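# Load a staple stick onto an open stapler's rail

## Task

Pick up one stick of staples from the tray and seat it straddling the open stapler's rail with its legs pointing down, with the stapler resting flat directly on the tabletop; the result must hold without the robot supporting anything, and the grippers must release and withdraw at the end.

## Robot and tools

Robot: two arms, left_arm and right_arm, each with six joints and a parallel gripper. The names are labels only; they do not match the left or right side of any camera image. Cameras: cam_high, cam_low, cam_left_wrist, cam_right_wrist, all 896x504 pixels.

Scene frame: origin on the tabletop midway between the arms, +x out over the table, +z up, left_arm on the +y side. Results give each gripper's end_effector_position (metres) and end_effector_quat_wxyz in this frame. The printed position is the point between the finger pads, just behind the tips, and may be somewhat wrong, especially when the arm is stretched far. Gripper fingers point along the gripper's +z and close along its y.

Tool execute_actions, argument actions: a list holding one item or none. An empty list only reports the current state. A wait is {"steps": N} with N up to 300 control steps of 1/30 s; it commands nothing new. A move is {"rows": [...], "steps": N}, N from 1 to 15 (default 15). Each row drives one step; if rows run out, the last row repeats. Optional pictures (true/false) chooses whether camera images come back. A refused call does nothing.

Each row is one flat list of 14 numbers in [-1, 1] covering both arms, even if one arm stays still: left_arm waist, shoulder, elbow, wrist pitch, wrist yaw, wrist roll, opening, then right_arm in the same seven-slot order. The six joint entries are offsets, not targets: each is measured from that arm's joint angles in the most recent result that printed them (before any such result in the scene, and for later calls in the same reply, from where the arm is when the action begins). They are not cumulative over rows. Scale: 1.0 equals 1.202 rad for waist, 1.258 shoulder, 1.238 elbow, 2.073 wrist pitch, 2.022 for wrist yaw and for wrist roll. Therefore a row of zeros pulls the arm back to the reference angles rather than holding still. The seventh entry of each arm is an absolute opening: +1 fully open, -1 closed.

Joint ranges (rad), same for both arms: waist -2.618 to 3.054, shoulder 0.000 to 3.142, elbow 0.000 to 3.142, wrist pitch -1.571 to 1.571, wrist yaw -1.571 to 1.571, wrist roll -2.094 to 2.094. A request more than 0.036 rad beyond a limit is refused; actual limits may sit up to 0.036 rad either way, and over-reaching requests are clipped, possibly reported as "joint sent to its limit" (maybe for an earlier action). Friction can leave a joint up to about 0.031 rad short, and tiny commands may not move it. Speed is capped: per step the target leads the measured angle by at most 0.202 (waist), 0.258 (shoulder), 0.238 (elbow), 0.573 (wrist pitch), 0.522 (yaw, roll) rad, and targets that would shift a gripper over 70 mm are scaled back. Large moves take several actions.

Between calls the arms keep heading to the last row's target until they all nearly stop or a step is HELD; then only a new action moves them further. HELD marks steps where a row was partly not sent. "joint command not followed" means a clearance check altered or blocked joint targets on some steps; the rest still ran.

Result lines: Joint positions and Joint velocities give per-arm blocks of the six joints (rad, rad/s) plus finger-pad gap (m; 0.087 when fully open). grip_measured is the finger opening on the command scale; each gripper may be off by about 1 mm consistently. To hold something, command roughly 0.02 below grip_measured (less for a gentler grip); about 20 N per pad maximum, and snapping shut fast can squeeze too hard or even let the fingers spring open. Joint torque readings include offsets, scale errors and noise and are nonzero in free air. MOTOR HOT appears from 75 °C; at 90 °C that arm is stopped for 10 s, and at 100 °C it goes limp and drops. Do not hold loads longer than needed.

Tool zoom_image: camera (one of the four names) and region [x0, y0, x1, y1] in that camera's pixels, origin top-left, at most 504x504; returns a detailed crop of the latest image.

Tool finished_scene: scene = the current scene's number. Replying with no tool call ends everything.

Suggested order: look, locate tray, staples and stapler; open one gripper, approach the stick from above, close gently, lift; bring it over the stapler rail, align its length with the rail, lower so the legs straddle it; open, back away upward, check the stapler is flat on the table, then finish.

Avoid: dropping the stick, knocking anything off the table, tipping or lifting the stapler, pressing hard, arms colliding or pushing each other. Occasional tugs on held parts or pushes on loose items may happen; recheck before finishing. Smooth, economical motion is preferred.

Each tool is called after ">>>" in YAML: its name, and indented under it one key for each argument.

## Session

>>> execute_actions:
  actions: []

Scene clock: 0.00 s of 4800.00 s.
left_arm: end_effector_position=(+0.3274, +0.4014, +0.1099) grip_measured=+0.989 end_effector_quat_wxyz=(-0.285, +0.814, -0.303, +0.405) | right_arm: end_effector_position=(+0.1158, +0.0438, +0.3165) grip_measured=+0.980 end_effector_quat_wxyz=(-0.615, +0.788, -0.005, -0.024)
Joint positions: left_arm=[ 0.468  1.007  0.274  0.185  0.214 -2.043  0.087] | right_arm=[ 1.205  1.139  1.003 -0.119 -0.278 -1.598  0.087]
Joint velocities: left_arm=[-0.012  0.017 -0.002  0.081 -0.007 -0.066 -0.   ] | right_arm=[-0.002 -0.027 -0.007 -0.007  0.007  0.022  0.001]
Joint torques (N m, as the arm reports them, + toward a larger angle): no reading
Motor temperatures (°C, as the motors report them): left_arm=[23 24 24 26 25 25] | right_arm=[24 22 26 24 23 25]

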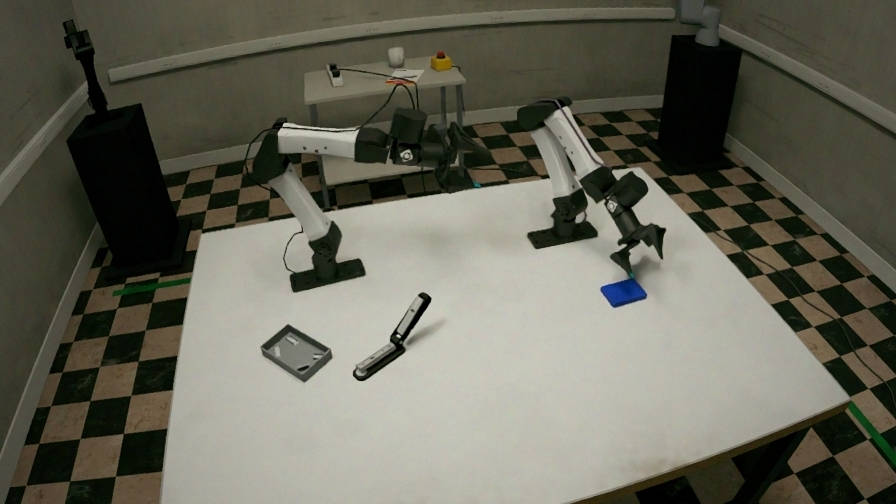

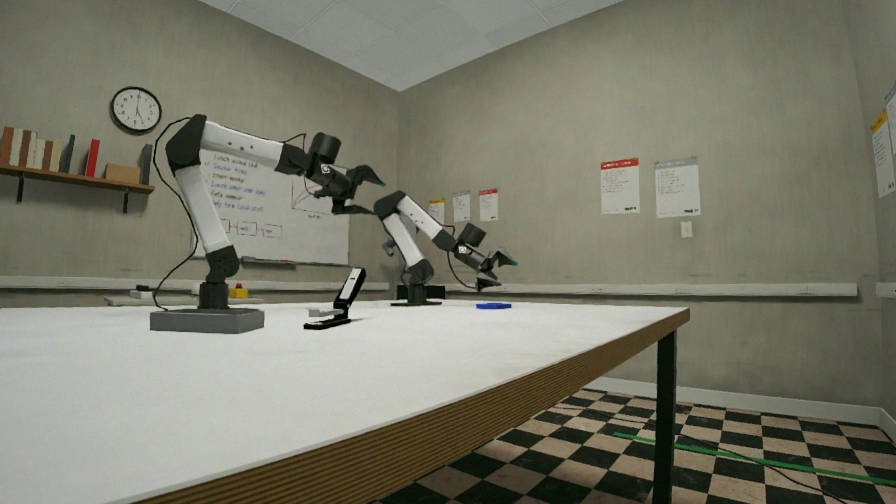

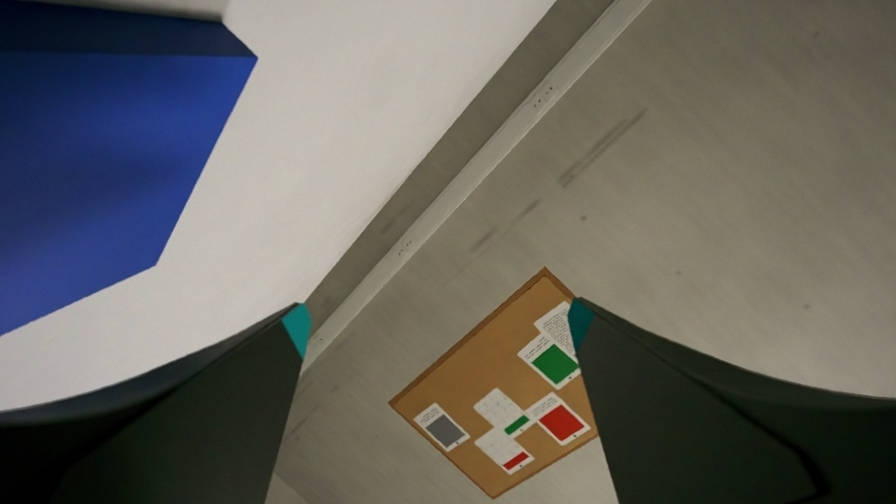

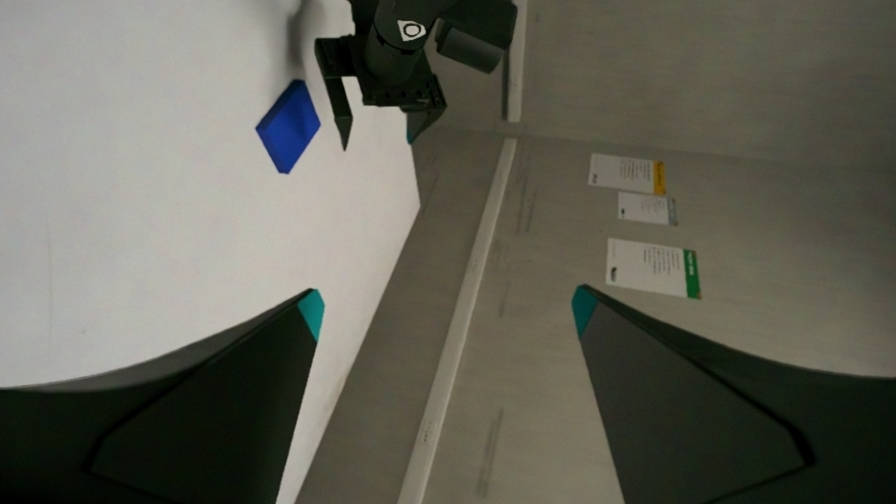

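>>> zoom_image:
  camera: "cam_high"
  region: [220, 260, 500, 420]

Region (220, 260, 500, 420) of cam_high's 896x504 image, scaled by 1.800, with more detail than that image has; it fills the top 288 rows of this view, and the rest is white.

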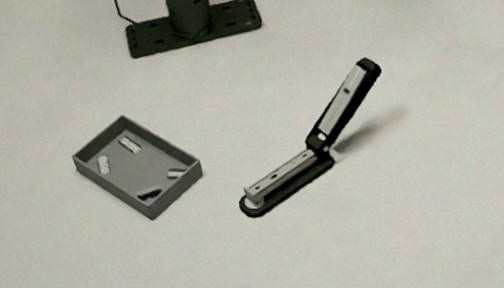

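>>> execute_actions:
  actions:
    - {"rows":[[0,0,0,0,0,0,1,-1,0.366,0.16,-0.52,0.137,0.79,1]]}
  pictures: false

>>> execute_actions:
  actions:
    - {"steps":90}

Scene clock: 19.70 s of 4800.00 s.
left_arm: end_effector_position=(+0.3274, +0.4014, +0.1099) grip_measured=+0.989 end_effector_quat_wxyz=(-0.285, +0.814, -0.303, +0.405) | right_arm: end_effector_position=(+0.2487, -0.1145, +0.0880) grip_measured=+0.980 end_effector_quat_wxyz=(-0.179, +0.766, -0.616, -0.037)
Joint positions: left_arm=[ 0.468  1.007  0.274  0.185  0.214 -2.043  0.087] | right_arm=[ 0.751  1.555  1.136 -0.794 -0.083 -0.91   0.087]
Joint velocities: left_arm=[-0.002  0.007  0.002 -0.022  0.007 -0.022  0.   ] | right_arm=[-1.287  0.471  0.081 -1.736  0.286  1.956  0.001]
Joint torques (N m, as the arm reports them, + toward a larger angle): left_arm=[-0.04 -1.59  6.93  1.66  0.    0.09] | right_arm=[-1.72 -6.34 10.64  1.18 -0.1   0.11]
Motor temperatures (°C, as the motors report them): left_arm=[23 24 26 30 25 25] | right_arm=[24 23 29 28 23 25]
Steps of this call (steps 1 to 90: nothing new was sent; then 16.20 s passed at rest; steps 91 to 105: all 15 steps of this action). Readings (joint positions):
91: left_arm=[0.468 1.007 0.274 0.185 0.214 -2.043] | right_arm=[1.196 1.150 1.018 -0.155 -0.270 -1.563]
92: left_arm=[0.468 1.007 0.274 0.185 0.214 -2.043] | right_arm=[1.171 1.175 1.046 -0.200 -0.252 -1.519]
94: left_arm=[0.468 1.007 0.274 0.185 0.214 -2.043] | right_arm=[1.112 1.237 1.087 -0.274 -0.215 -1.435]
98: left_arm=[0.468 1.007 0.274 0.185 0.214 -2.043] | right_arm=[0.998 1.366 1.119 -0.431 -0.159 -1.273]
105: the state above

Scene clock: 22.70 s of 4800.00 s.
left_arm: end_effector_position=(+0.3274, +0.4014, +0.1099) grip_measured=+0.989 end_effector_quat_wxyz=(-0.285, +0.814, -0.303, +0.405) | right_arm: end_effector_position=(+0.2452, -0.3273, +0.0844) grip_measured=+0.980 end_effector_quat_wxyz=(-0.015, -0.057, +0.998, +0.002)
Joint positions: left_arm=[ 0.468  1.007  0.274  0.185  0.214 -2.043  0.087] | right_arm=[-0.005  1.594  1.175 -1.182 -0.006 -0.008  0.087]
Joint velocities: left_arm=[-0.017  0.012  0.017 -0.066 -0.022  0.095  0.001] | right_arm=[ 0.002  0.012 -0.002 -0.022  0.007  0.037 -0.   ]
Joint torques (N m, as the arm reports them, + toward a larger angle): left_arm=[-0.01 -1.64  6.84  1.63  0.01  0.1 ] | right_arm=[ 0.38 -5.46  8.95  0.21 -0.12  0.11]
Motor temperatures (°C, as the motors report them): left_arm=[23 24 27 31 25 25] | right_arm=[24 23 29 27 23 25]
Steps of this call (steps 1 to 45: the robot went on to your last target; steps 46 to 90: nothing new was sent). Readings (joint positions):
1: left_arm=[0.468 1.007 0.274 0.185 0.214 -2.043] | right_arm=[0.702 1.569 1.141 -0.847 -0.077 -0.837]
2: left_arm=[0.468 1.007 0.274 0.185 0.214 -2.043] | right_arm=[0.647 1.580 1.148 -0.902 -0.067 -0.753]
4: left_arm=[0.468 1.007 0.274 0.185 0.214 -2.043] | right_arm=[0.512 1.593 1.161 -0.999 -0.054 -0.558]
8: left_arm=[0.468 1.007 0.274 0.185 0.214 -2.043] | right_arm=[0.216 1.594 1.173 -1.103 -0.035 -0.238]
90: the state above
All arms were judged still, so your last target was given up. Only a new action makes them travel on or press farther. Fingers that are still opening or closing keep moving.

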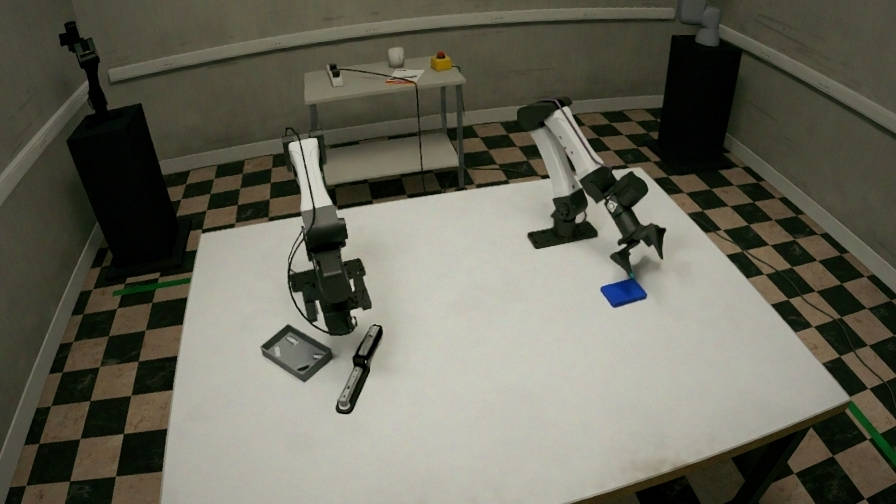

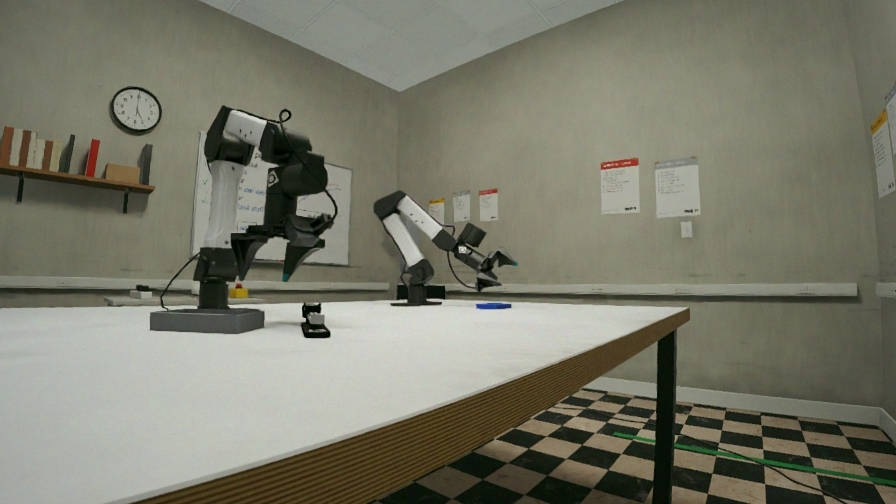

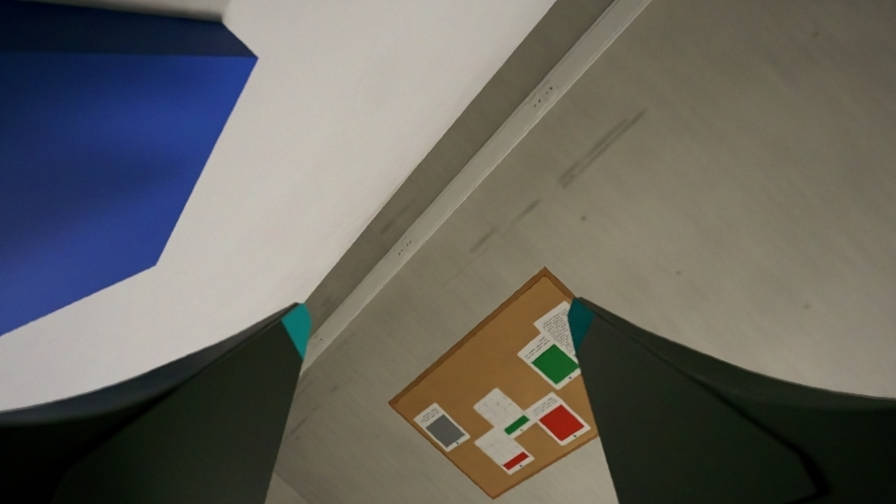

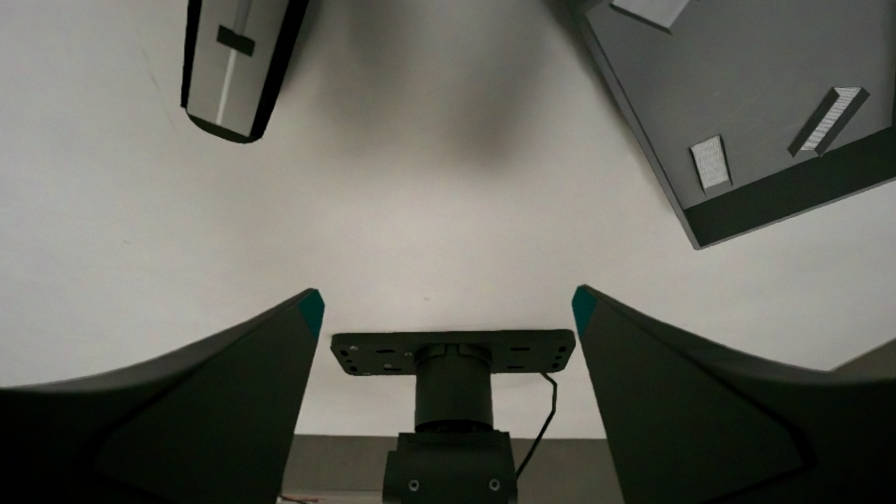

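>>> execute_actions:
  actions:
    - {"rows":[[0,0,0,0,0,0,1,-0.28,0.34,0.474,-0.063,0,0,1]]}
  pictures: false

>>> execute_actions:
  actions:
    - {"steps":60}

Scene clock: 35.30 s of 4800.00 s.
left_arm: end_effector_position=(+0.3274, +0.4014, +0.1099) grip_measured=+0.989 end_effector_quat_wxyz=(-0.285, +0.814, -0.303, +0.405) | right_arm: end_effector_position=(+0.3575, -0.4331, +0.0853) grip_measured=+0.980 end_effector_quat_wxyz=(-0.006, +0.114, +0.994, +0.002)
Joint positions: left_arm=[ 0.468  1.007  0.274  0.185  0.214 -2.043  0.087] | right_arm=[-0.348  2.037  1.737 -1.283 -0.002 -0.009  0.087]
Joint velocities: left_arm=[-0.012 -0.012 -0.017  0.066  0.022  0.11  -0.001] | right_arm=[ 0.071 -0.012 -0.007 -0.154  0.022 -0.007 -0.   ]
Joint torques (N m, as the arm reports them, + toward a larger angle): left_arm=[-0.05 -1.67  6.76  1.65  0.01  0.08] | right_arm=[ -0.16 -10.87   8.81   0.28  -0.19   0.04]
Motor temperatures (°C, as the motors report them): left_arm=[23 24 28 32 25 25] | right_arm=[24 24 31 26 23 25]
Steps of this call (steps 1 to 90: nothing new was sent; then 9.10 s passed at rest; steps 91 to 105: all 15 steps of this action). Readings (joint positions):
91: left_arm=[0.468 1.007 0.274 0.185 0.214 -2.043] | right_arm=[-0.027 1.629 1.215 -1.227 -0.015 -0.009]
92: left_arm=[0.468 1.007 0.274 0.185 0.214 -2.043] | right_arm=[-0.076 1.699 1.297 -1.272 -0.021 -0.009]
94: left_arm=[0.468 1.007 0.274 0.185 0.214 -2.043] | right_arm=[-0.194 1.853 1.450 -1.274 -0.020 -0.009]
98: left_arm=[0.468 1.007 0.274 0.185 0.214 -2.043] | right_arm=[-0.352 2.044 1.691 -1.262 -0.007 -0.009]
105: the state above

Scene clock: 37.30 s of 4800.00 s.
left_arm: end_effector_position=(+0.3274, +0.4014, +0.1099) grip_measured=+0.989 end_effector_quat_wxyz=(-0.285, +0.814, -0.303, +0.405) | right_arm: end_effector_position=(+0.3543, -0.4315, +0.0859) grip_measured=+0.980 end_effector_quat_wxyz=(-0.013, +0.112, +0.994, +0.003)
Joint positions: left_arm=[ 0.468  1.007  0.274  0.185  0.214 -2.043  0.087] | right_arm=[-0.346  2.037  1.737 -1.296 -0.002 -0.009  0.087]
Joint velocities: left_arm=[ 0.017 -0.012  0.007  0.095 -0.081  0.066 -0.   ] | right_arm=[-0.007 -0.012  0.002  0.007  0.022  0.022  0.001]
Joint torques (N m, as the arm reports them, + toward a larger angle): left_arm=[ 0.   -1.59  6.89  1.65  0.01  0.12] | right_arm=[  0.08 -10.84   8.84   0.21  -0.19   0.04]
Motor temperatures (°C, as the motors report them): left_arm=[23 24 28 32 25 25] | right_arm=[24 25 31 26 23 25]
Steps of this call (steps 1 to 30: the robot went on to your last target; steps 31 to 60: nothing new was sent). Readings (joint positions):
1: left_arm=[0.468 1.007 0.274 0.185 0.214 -2.043] | right_arm=[-0.346 2.037 1.737 -1.286 -0.002 -0.009]
2: left_arm=[0.468 1.007 0.274 0.185 0.214 -2.043] | right_arm=[-0.346 2.037 1.737 -1.288 -0.002 -0.009]
4: left_arm=[0.468 1.007 0.274 0.185 0.214 -2.043] | right_arm=[-0.346 2.037 1.737 -1.291 -0.002 -0.009]
8: left_arm=[0.468 1.007 0.274 0.185 0.214 -2.043] | right_arm=[-0.346 2.037 1.737 -1.295 -0.002 -0.009]
60: the state above
All arms were judged still, so your last target was given up. Only a new action makes them travel on or press farther. Fingers that are still opening or closing keep moving.

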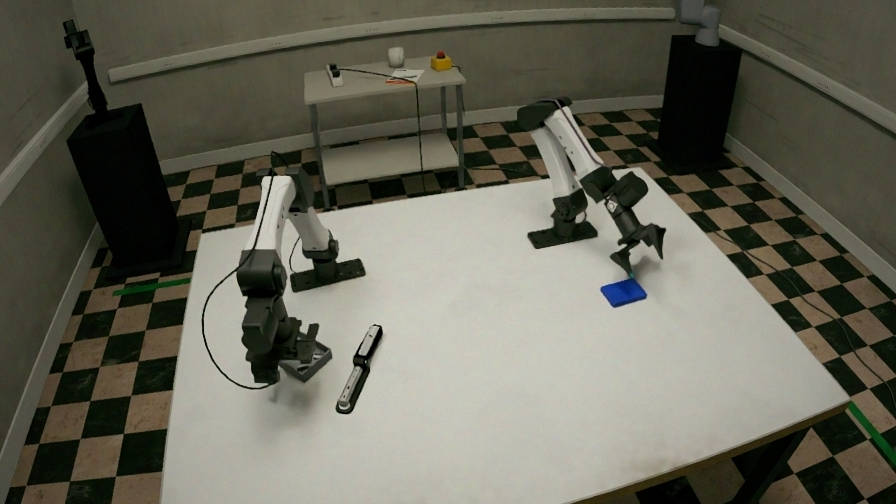

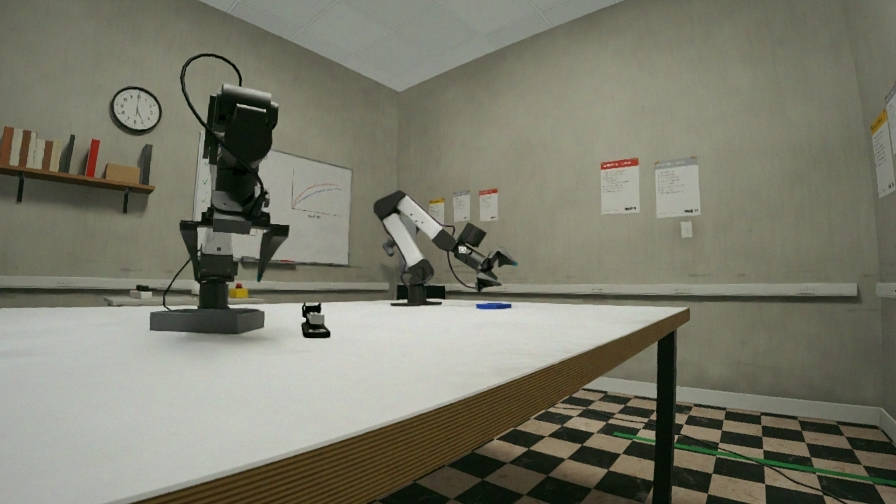

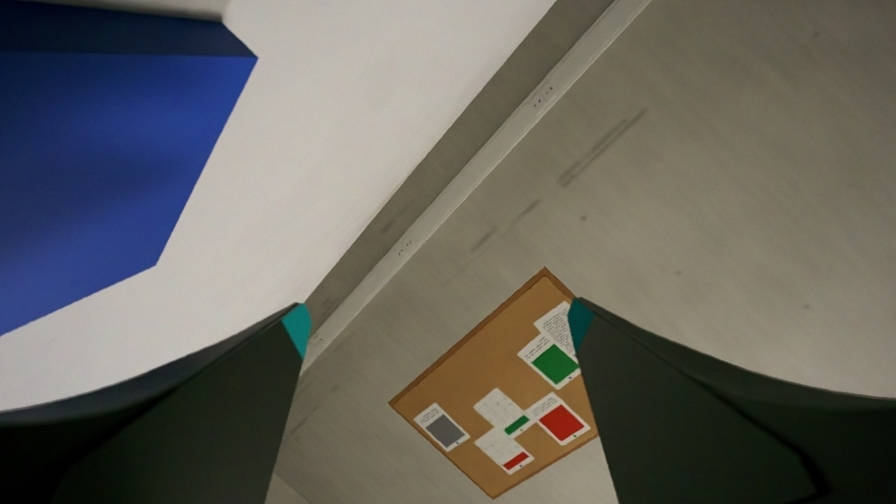

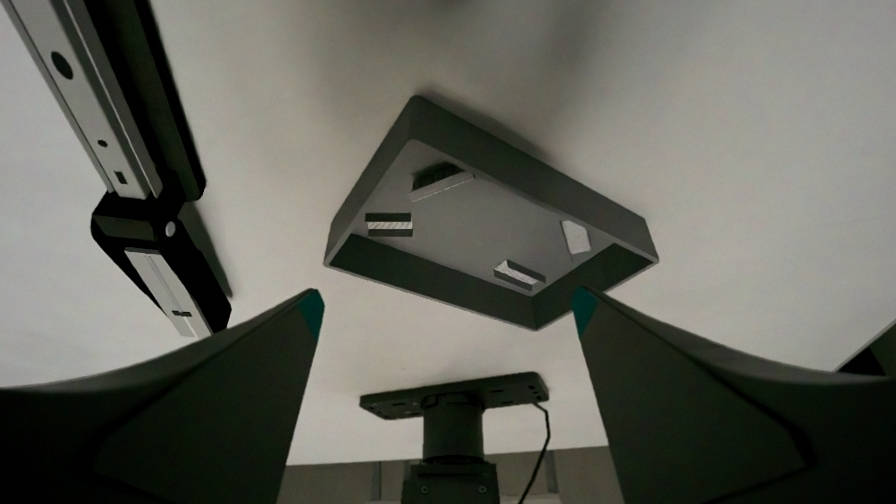

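>>> zoom_image:
  camera: "cam_right_wrist"
  region: [300, 80, 680, 340]

Region (300, 80, 680, 340) of cam_right_wrist's 896x504 image, scaled by 1.326, with more detail than that image has; it fills the top 345 rows of this view, and the rest is white.

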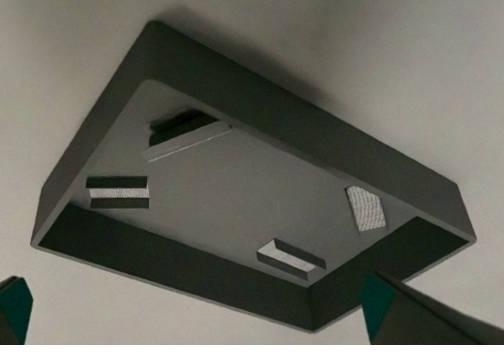

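>>> execute_actions:
  actions:
    - {"rows":[[0,0,0,0,0,0,1,-0.135,0.106,0.158,-0.035,0,0,-0.3]]}
  pictures: false

>>> execute_actions:
  actions:
    - {"steps":45}

Scene clock: 53.10 s of 4800.00 s.
left_arm: end_effector_position=(+0.3274, +0.4014, +0.1099) grip_measured=+0.989 end_effector_quat_wxyz=(-0.285, +0.814, -0.303, +0.405) | right_arm: end_effector_position=(+0.3594, -0.4960, +0.0785) grip_measured=-0.300 end_effector_quat_wxyz=(-0.022, +0.194, +0.981, +0.004)
Joint positions: left_arm=[ 0.468  1.007  0.274  0.185  0.214 -2.043  0.087] | right_arm=[-0.512  2.166  1.902 -1.351  0.002 -0.01   0.031]
Joint velocities: left_arm=[-0.007 -0.007 -0.007 -0.022  0.037  0.022 -0.001] | right_arm=[ 0.032 -0.007 -0.017 -0.037 -0.066 -0.037  0.001]
Joint torques (N m, as the arm reports them, + toward a larger angle): left_arm=[ 0.09 -1.63  6.86  1.66  0.    0.1 ] | right_arm=[ -0.16 -10.38   9.21   0.17  -0.2    0.02]
Motor temperatures (°C, as the motors report them): left_arm=[23 24 29 34 25 25] | right_arm=[24 30 32 25 23 25]
Steps of this call (steps 1 to 90: nothing new was sent; then 12.30 s passed at rest; steps 91 to 105: all 15 steps of this action). Readings (joint positions):
91: left_arm=[0.468 1.007 0.274 0.185 0.214 -2.043] | right_arm=[-0.359 2.057 1.771 -1.326 -0.008 -0.010]
92: left_arm=[0.468 1.007 0.274 0.185 0.214 -2.043] | right_arm=[-0.385 2.091 1.829 -1.345 -0.013 -0.010]
94: left_arm=[0.468 1.007 0.274 0.185 0.214 -2.043] | right_arm=[-0.457 2.139 1.893 -1.334 -0.012 -0.010]
98: left_arm=[0.468 1.007 0.274 0.185 0.214 -2.043] | right_arm=[-0.536 2.166 1.902 -1.340 0.001 -0.010]
105: the state above

Scene clock: 54.60 s of 4800.00 s.
left_arm: end_effector_position=(+0.3274, +0.4014, +0.1099) grip_measured=+0.989 end_effector_quat_wxyz=(-0.285, +0.814, -0.303, +0.405) | right_arm: end_effector_position=(+0.3590, -0.4956, +0.0786) grip_measured=-0.300 end_effector_quat_wxyz=(-0.023, +0.194, +0.981, +0.004)
Joint positions: left_arm=[ 0.468  1.007  0.274  0.185  0.214 -2.043  0.087] | right_arm=[-0.512  2.166  1.902 -1.353  0.002 -0.01   0.031]
Joint velocities: left_arm=[ 0.012 -0.002  0.007 -0.022  0.051  0.022  0.   ] | right_arm=[-0.007 -0.007 -0.002  0.037  0.022 -0.051  0.   ]
Joint torques (N m, as the arm reports them, + toward a larger angle): left_arm=[-0.05 -1.63  6.9   1.66 -0.01  0.11] | right_arm=[  0.   -10.29   9.26   0.17  -0.19   0.02]
Motor temperatures (°C, as the motors report them): left_arm=[23 24 29 34 25 25] | right_arm=[24 31 33 25 23 25]
Steps of this call (steps 1 to 15: the robot went on to your last target; steps 16 to 45: nothing new was sent). Readings (joint positions):
1: left_arm=[0.468 1.007 0.274 0.185 0.214 -2.043] | right_arm=[-0.512 2.166 1.902 -1.351 0.002 -0.010]
2: left_arm=[0.468 1.007 0.274 0.185 0.214 -2.043] | right_arm=[-0.512 2.166 1.902 -1.352 0.002 -0.010]
4: left_arm=[0.468 1.007 0.274 0.185 0.214 -2.043] | right_arm=[-0.512 2.166 1.902 -1.352 0.002 -0.010]
8: left_arm=[0.468 1.007 0.274 0.185 0.214 -2.043] | right_arm=[-0.512 2.166 1.902 -1.353 0.002 -0.010]
45: the state above
All arms were judged still, so your last target was given up. Only a new action makes them travel on or press farther. Fingers that are still opening or closing keep moving.

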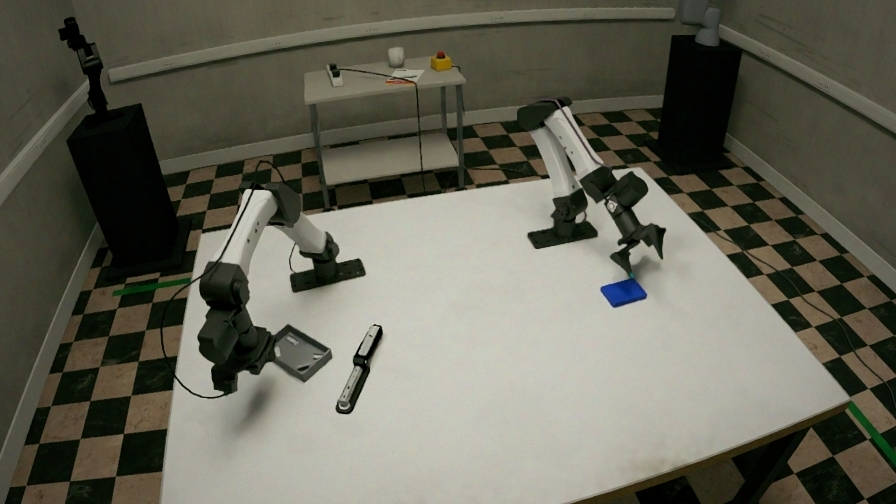

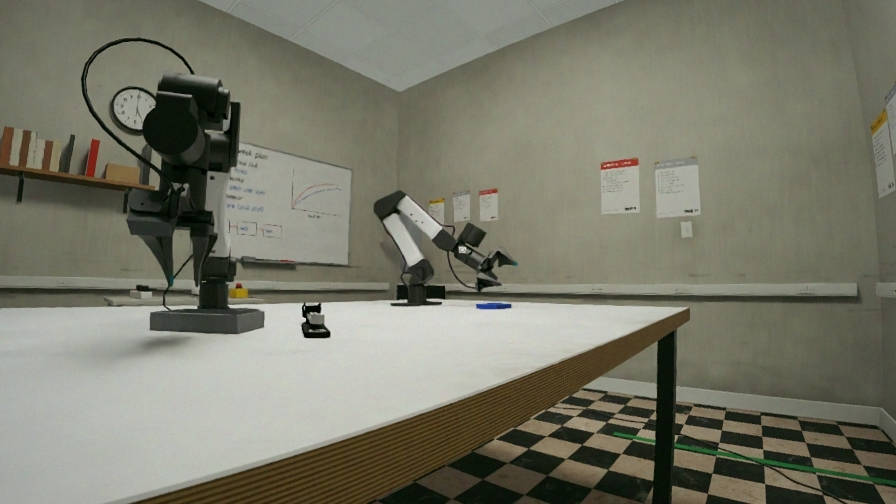

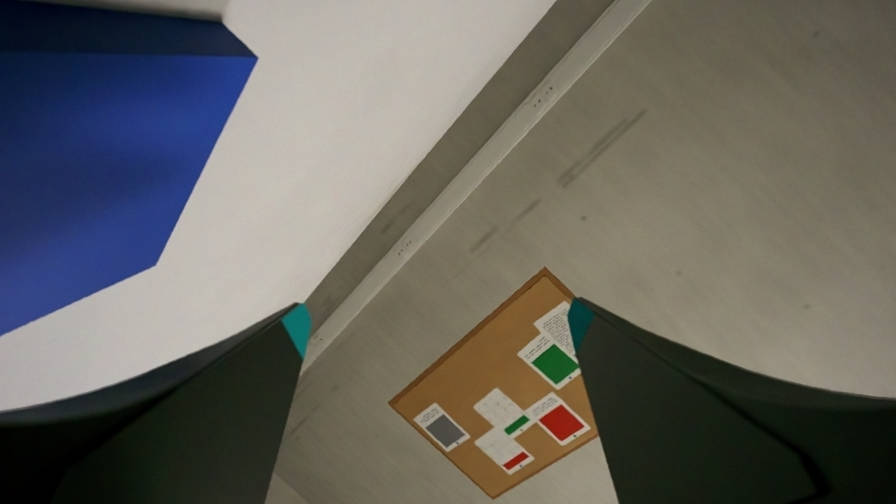

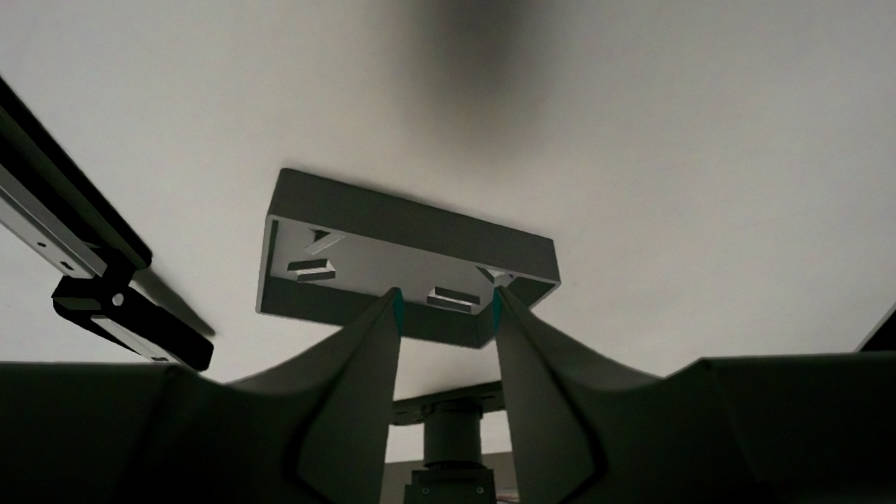

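>>> execute_actions:
  actions:
    - {"rows":[[0,0,0,0,0,0,1,-0.075,-0.127,-0.175,0.03,0,0,-0.3]]}
  pictures: false

>>> execute_actions:
  actions:
    - {"steps":45}

Scene clock: 62.83 s of 4800.00 s.
left_arm: end_effector_position=(+0.3274, +0.4014, +0.1099) grip_measured=+0.989 end_effector_quat_wxyz=(-0.285, +0.814, -0.303, +0.405) | right_arm: end_effector_position=(+0.3130, -0.5113, +0.0852) grip_measured=-0.300 end_effector_quat_wxyz=(-0.026, +0.242, +0.970, +0.006)
Joint positions: left_arm=[ 0.468  1.007  0.274  0.185  0.214 -2.043  0.087] | right_arm=[-0.609  2.025  1.71  -1.31   0.002 -0.01   0.031]
Joint velocities: left_arm=[-0.002  0.002 -0.002 -0.139  0.037 -0.037  0.   ] | right_arm=[ 0.007  0.022 -0.012 -0.007  0.007 -0.022  0.001]
Joint torques (N m, as the arm reports them, + toward a larger angle): left_arm=[ 0.03 -1.76  6.84  1.67 -0.03  0.1 ] | right_arm=[  0.26 -10.91   4.49   0.51  -0.15   0.02]
Motor temperatures (°C, as the motors report them): left_arm=[23 24 30 34 25 25] | right_arm=[24 32 33 25 23 25]
Steps of this call (steps 1 to 90: nothing new was sent; then 4.73 s passed at rest; steps 91 to 105: all 15 steps of this action). Readings (joint positions):
91: left_arm=[0.468 1.007 0.274 0.185 0.214 -2.043] | right_arm=[-0.518 2.144 1.862 -1.322 -0.001 -0.010]
92: left_arm=[0.468 1.007 0.274 0.185 0.214 -2.043] | right_arm=[-0.531 2.106 1.796 -1.303 -0.003 -0.010]
94: left_arm=[0.468 1.007 0.274 0.185 0.214 -2.043] | right_arm=[-0.572 2.052 1.722 -1.316 -0.003 -0.010]
98: left_arm=[0.468 1.007 0.274 0.185 0.214 -2.043] | right_arm=[-0.613 2.025 1.710 -1.315 0.002 -0.010]
105: the state above

Scene clock: 64.33 s of 4800.00 s.
left_arm: end_effector_position=(+0.3274, +0.4014, +0.1099) grip_measured=+0.989 end_effector_quat_wxyz=(-0.285, +0.814, -0.303, +0.405) | right_arm: end_effector_position=(+0.3132, -0.5114, +0.0851) grip_measured=-0.300 end_effector_quat_wxyz=(-0.025, +0.242, +0.970, +0.006)
Joint positions: left_arm=[ 0.468  1.007  0.274  0.185  0.214 -2.043  0.087] | right_arm=[-0.609  2.025  1.71  -1.309  0.002 -0.01   0.031]
Joint velocities: left_arm=[-0.032 -0.017  0.007 -0.007 -0.007  0.022 -0.001] | right_arm=[-0.002 -0.002 -0.022 -0.051 -0.095 -0.081  0.   ]
Joint torques (N m, as the arm reports them, + toward a larger angle): left_arm=[ 0.01 -1.62  6.85  1.65  0.    0.1 ] | right_arm=[  0.3  -10.92   4.47   0.53  -0.16   0.02]
Motor temperatures (°C, as the motors report them): left_arm=[23 24 30 34 25 25] | right_arm=[24 32 33 25 23 25]
Steps of this call (steps 1 to 15: the robot went on to your last target; steps 16 to 45: nothing new was sent). Readings (joint positions):
1: left_arm=[0.468 1.007 0.274 0.185 0.214 -2.043] | right_arm=[-0.609 2.025 1.710 -1.309 0.002 -0.010]
2: left_arm=[0.468 1.007 0.274 0.185 0.214 -2.043] | right_arm=[-0.609 2.025 1.710 -1.309 0.002 -0.010]
4: left_arm=[0.468 1.007 0.274 0.185 0.214 -2.043] | right_arm=[-0.609 2.025 1.710 -1.309 0.002 -0.010]
8: left_arm=[0.468 1.007 0.274 0.185 0.214 -2.043] | right_arm=[-0.609 2.025 1.710 -1.309 0.002 -0.010]
45: the state above
All arms were judged still, so your last target was given up. Only a new action makes them travel on or press farther. Fingers that are still opening or closing keep moving.

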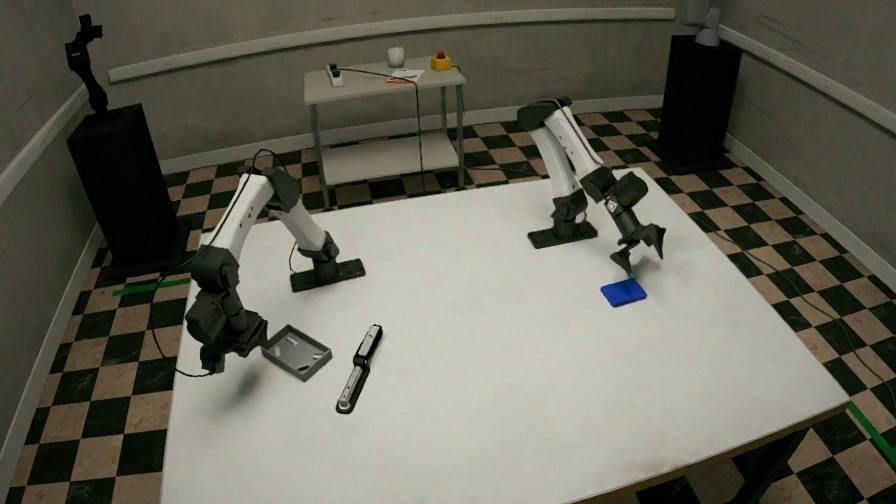

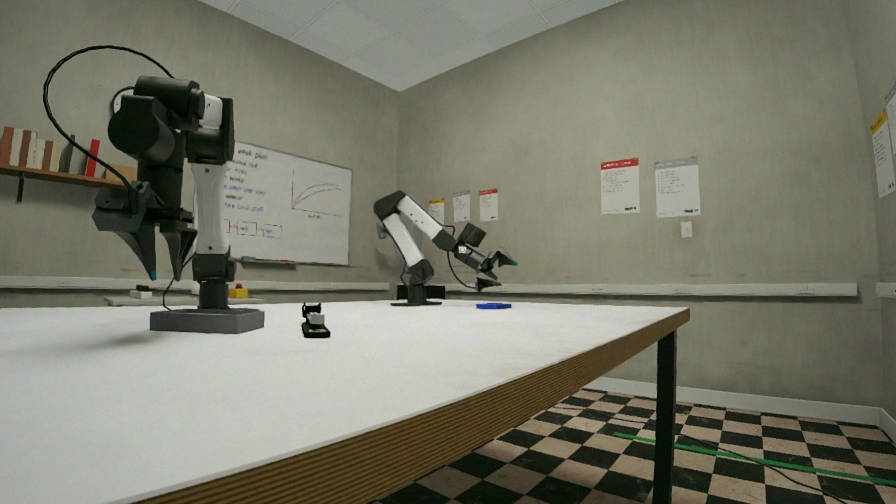

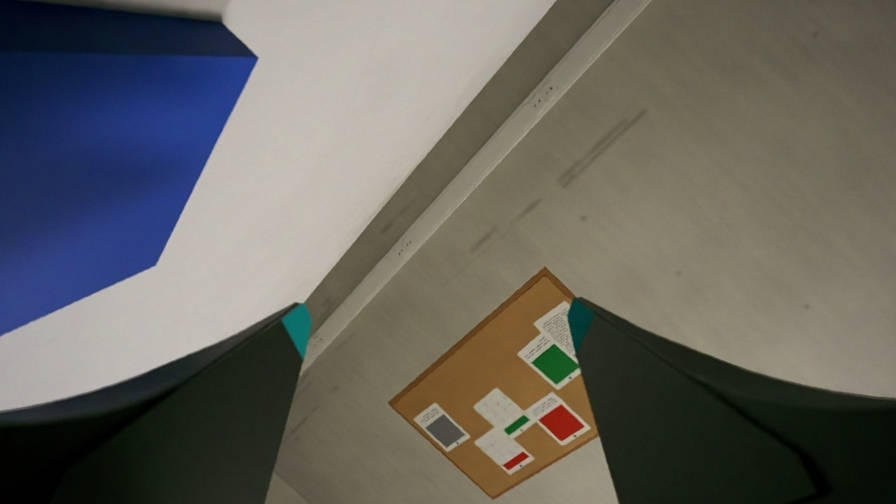

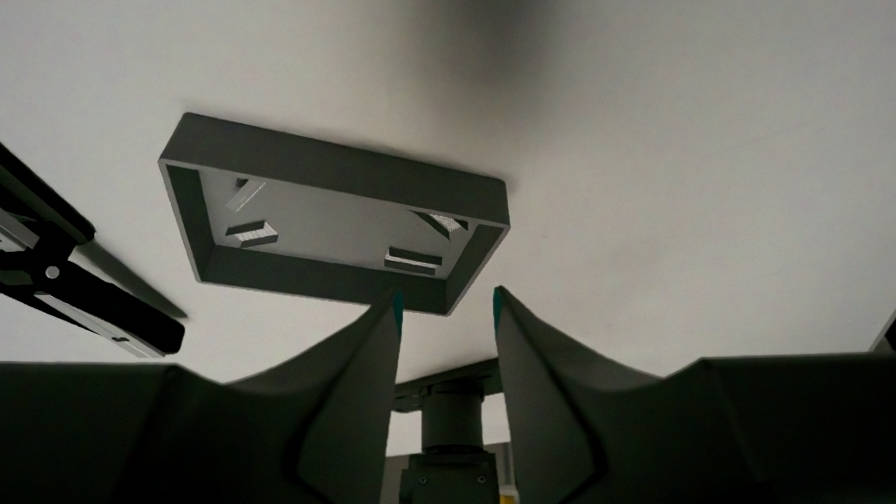

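>>> execute_actions:
  actions:
    - {"rows":[[0,0,0,0,0,0,1,0,-0.11,-0.16,0.03,0,0,-0.3]]}
  pictures: false

>>> execute_actions:
  actions:
    - {"steps":45}

Scene clock: 70.50 s of 4800.00 s.
left_arm: end_effector_position=(+0.3274, +0.4014, +0.1099) grip_measured=+0.989 end_effector_quat_wxyz=(-0.285, +0.814, -0.303, +0.405) | right_arm: end_effector_position=(+0.2836, -0.4953, +0.0833) grip_measured=-0.300 end_effector_quat_wxyz=(-0.033, +0.242, +0.970, +0.007)
Joint positions: left_arm=[ 0.468  1.007  0.274  0.185  0.214 -2.043  0.087] | right_arm=[-0.609  1.907  1.535 -1.265  0.002 -0.01   0.031]
Joint velocities: left_arm=[ 0.002 -0.012  0.012 -0.007 -0.007  0.007 -0.   ] | right_arm=[-0.017  0.007  0.002 -0.066 -0.007  0.007  0.001]
Joint torques (N m, as the arm reports them, + toward a larger angle): left_arm=[ 0.04 -1.61  6.87  1.66 -0.02  0.11] | right_arm=[ -0.3  -10.16   4.61   0.5   -0.15   0.02]
Motor temperatures (°C, as the motors report them): left_arm=[23 24 30 35 25 25] | right_arm=[24 33 33 25 23 25]
Steps of this call (steps 1 to 90: nothing new was sent; then 2.67 s passed at rest; steps 91 to 105: all 15 steps of this action). Readings (joint positions):
91: left_arm=[0.468 1.007 0.274 0.185 0.214 -2.043] | right_arm=[-0.609 2.005 1.675 -1.278 0.002 -0.010]
92: left_arm=[0.468 1.007 0.274 0.185 0.214 -2.043] | right_arm=[-0.609 1.972 1.617 -1.259 0.002 -0.010]
94: left_arm=[0.468 1.007 0.274 0.185 0.214 -2.043] | right_arm=[-0.609 1.925 1.548 -1.271 0.002 -0.010]
98: left_arm=[0.468 1.007 0.274 0.185 0.214 -2.043] | right_arm=[-0.609 1.907 1.535 -1.270 0.002 -0.010]
105: the state above

Scene clock: 72.00 s of 4800.00 s.
left_arm: end_effector_position=(+0.3274, +0.4014, +0.1099) grip_measured=+0.989 end_effector_quat_wxyz=(-0.285, +0.814, -0.303, +0.405) | right_arm: end_effector_position=(+0.2838, -0.4955, +0.0832) grip_measured=-0.300 end_effector_quat_wxyz=(-0.032, +0.242, +0.970, +0.007)
Joint positions: left_arm=[ 0.468  1.007  0.274  0.185  0.214 -2.043  0.087] | right_arm=[-0.609  1.907  1.535 -1.264  0.002 -0.01   0.031]
Joint velocities: left_arm=[ 0.002 -0.012  0.002 -0.066 -0.007  0.081  0.   ] | right_arm=[-0.012  0.022  0.002  0.081 -0.066  0.022 -0.   ]
Joint torques (N m, as the arm reports them, + toward a larger angle): left_arm=[ 0.   -1.69  6.85  1.64 -0.02  0.09] | right_arm=[ -0.27 -10.17   4.59   0.49  -0.15   0.03]
Motor temperatures (°C, as the motors report them): left_arm=[23 24 30 35 25 25] | right_arm=[24 34 33 25 23 25]
Steps of this call (steps 1 to 15: the robot went on to your last target; steps 16 to 45: nothing new was sent). Readings (joint positions):
1: left_arm=[0.468 1.007 0.274 0.185 0.214 -2.043] | right_arm=[-0.609 1.907 1.535 -1.265 0.002 -0.010]
2: left_arm=[0.468 1.007 0.274 0.185 0.214 -2.043] | right_arm=[-0.609 1.907 1.535 -1.264 0.002 -0.010]
4: left_arm=[0.468 1.007 0.274 0.185 0.214 -2.043] | right_arm=[-0.609 1.907 1.535 -1.264 0.002 -0.010]
8: left_arm=[0.468 1.007 0.274 0.185 0.214 -2.043] | right_arm=[-0.609 1.907 1.535 -1.264 0.002 -0.010]
45: the state above
All arms were judged still, so your last target was given up. Only a new action makes them travel on or press farther. Fingers that are still opening or closing keep moving.

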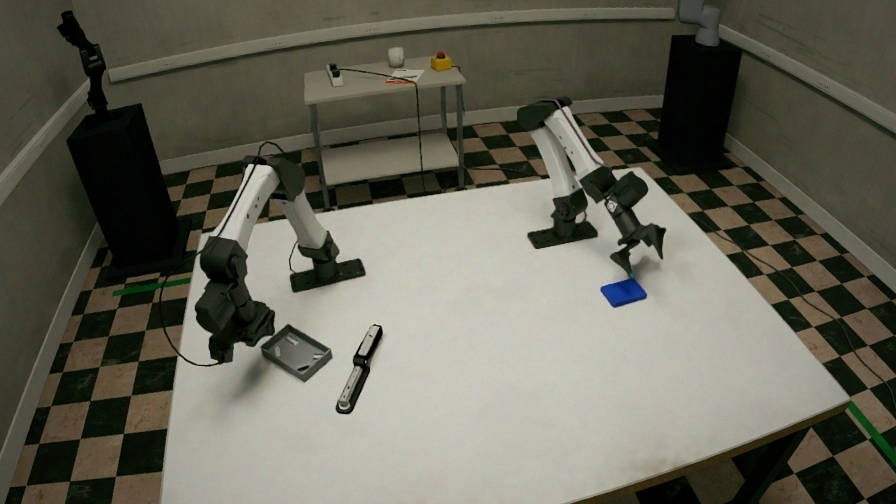

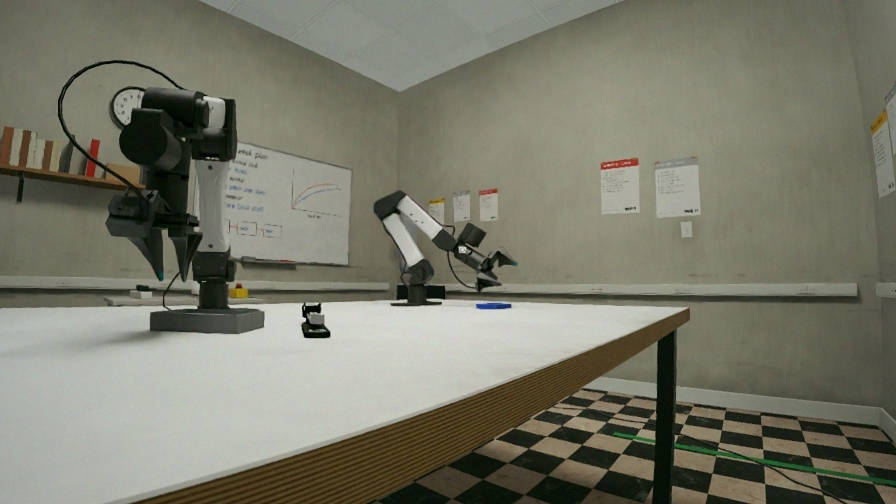

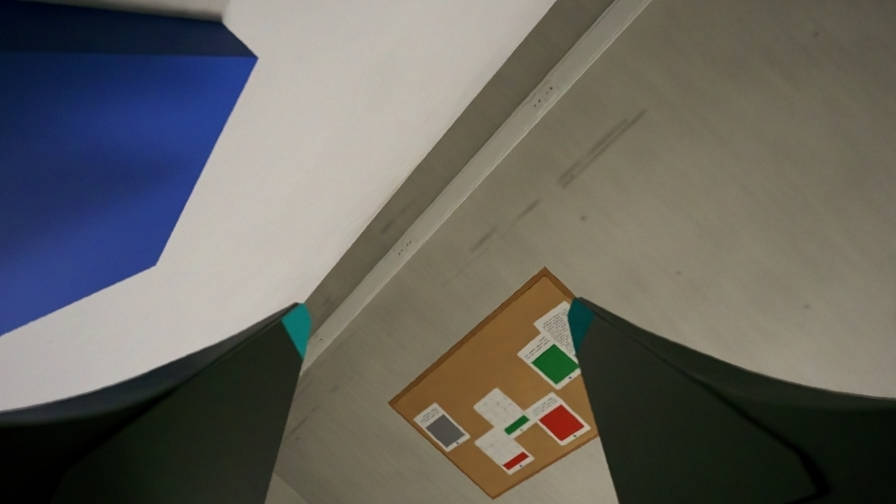

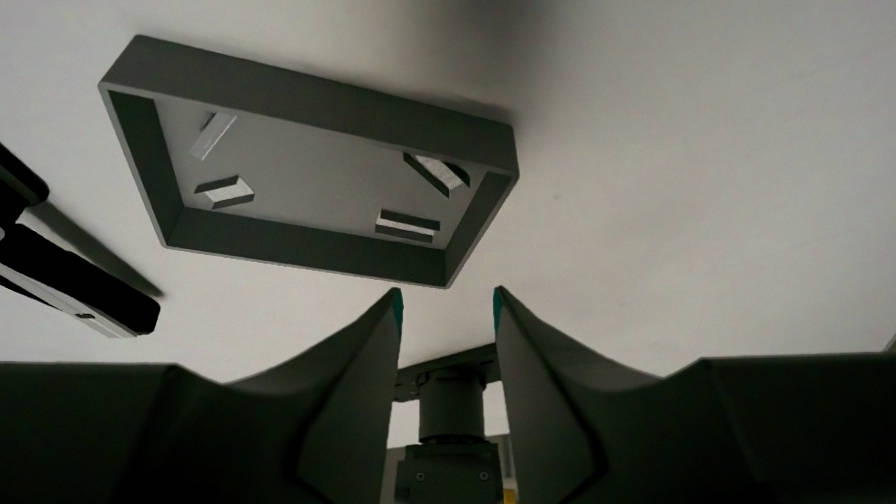

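>>> zoom_image:
  camera: "cam_right_wrist"
  region: [140, 80, 520, 290]

Region (140, 80, 520, 290) of cam_right_wrist's 896x504 image, scaled by 1.326, with more detail than that image has; it fills the top 279 rows of this view, and the rest is white.

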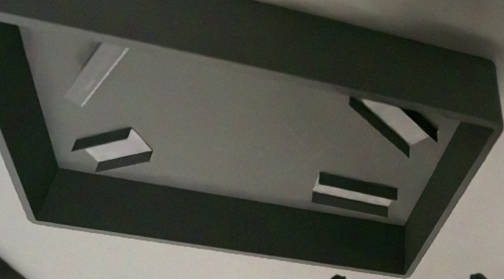

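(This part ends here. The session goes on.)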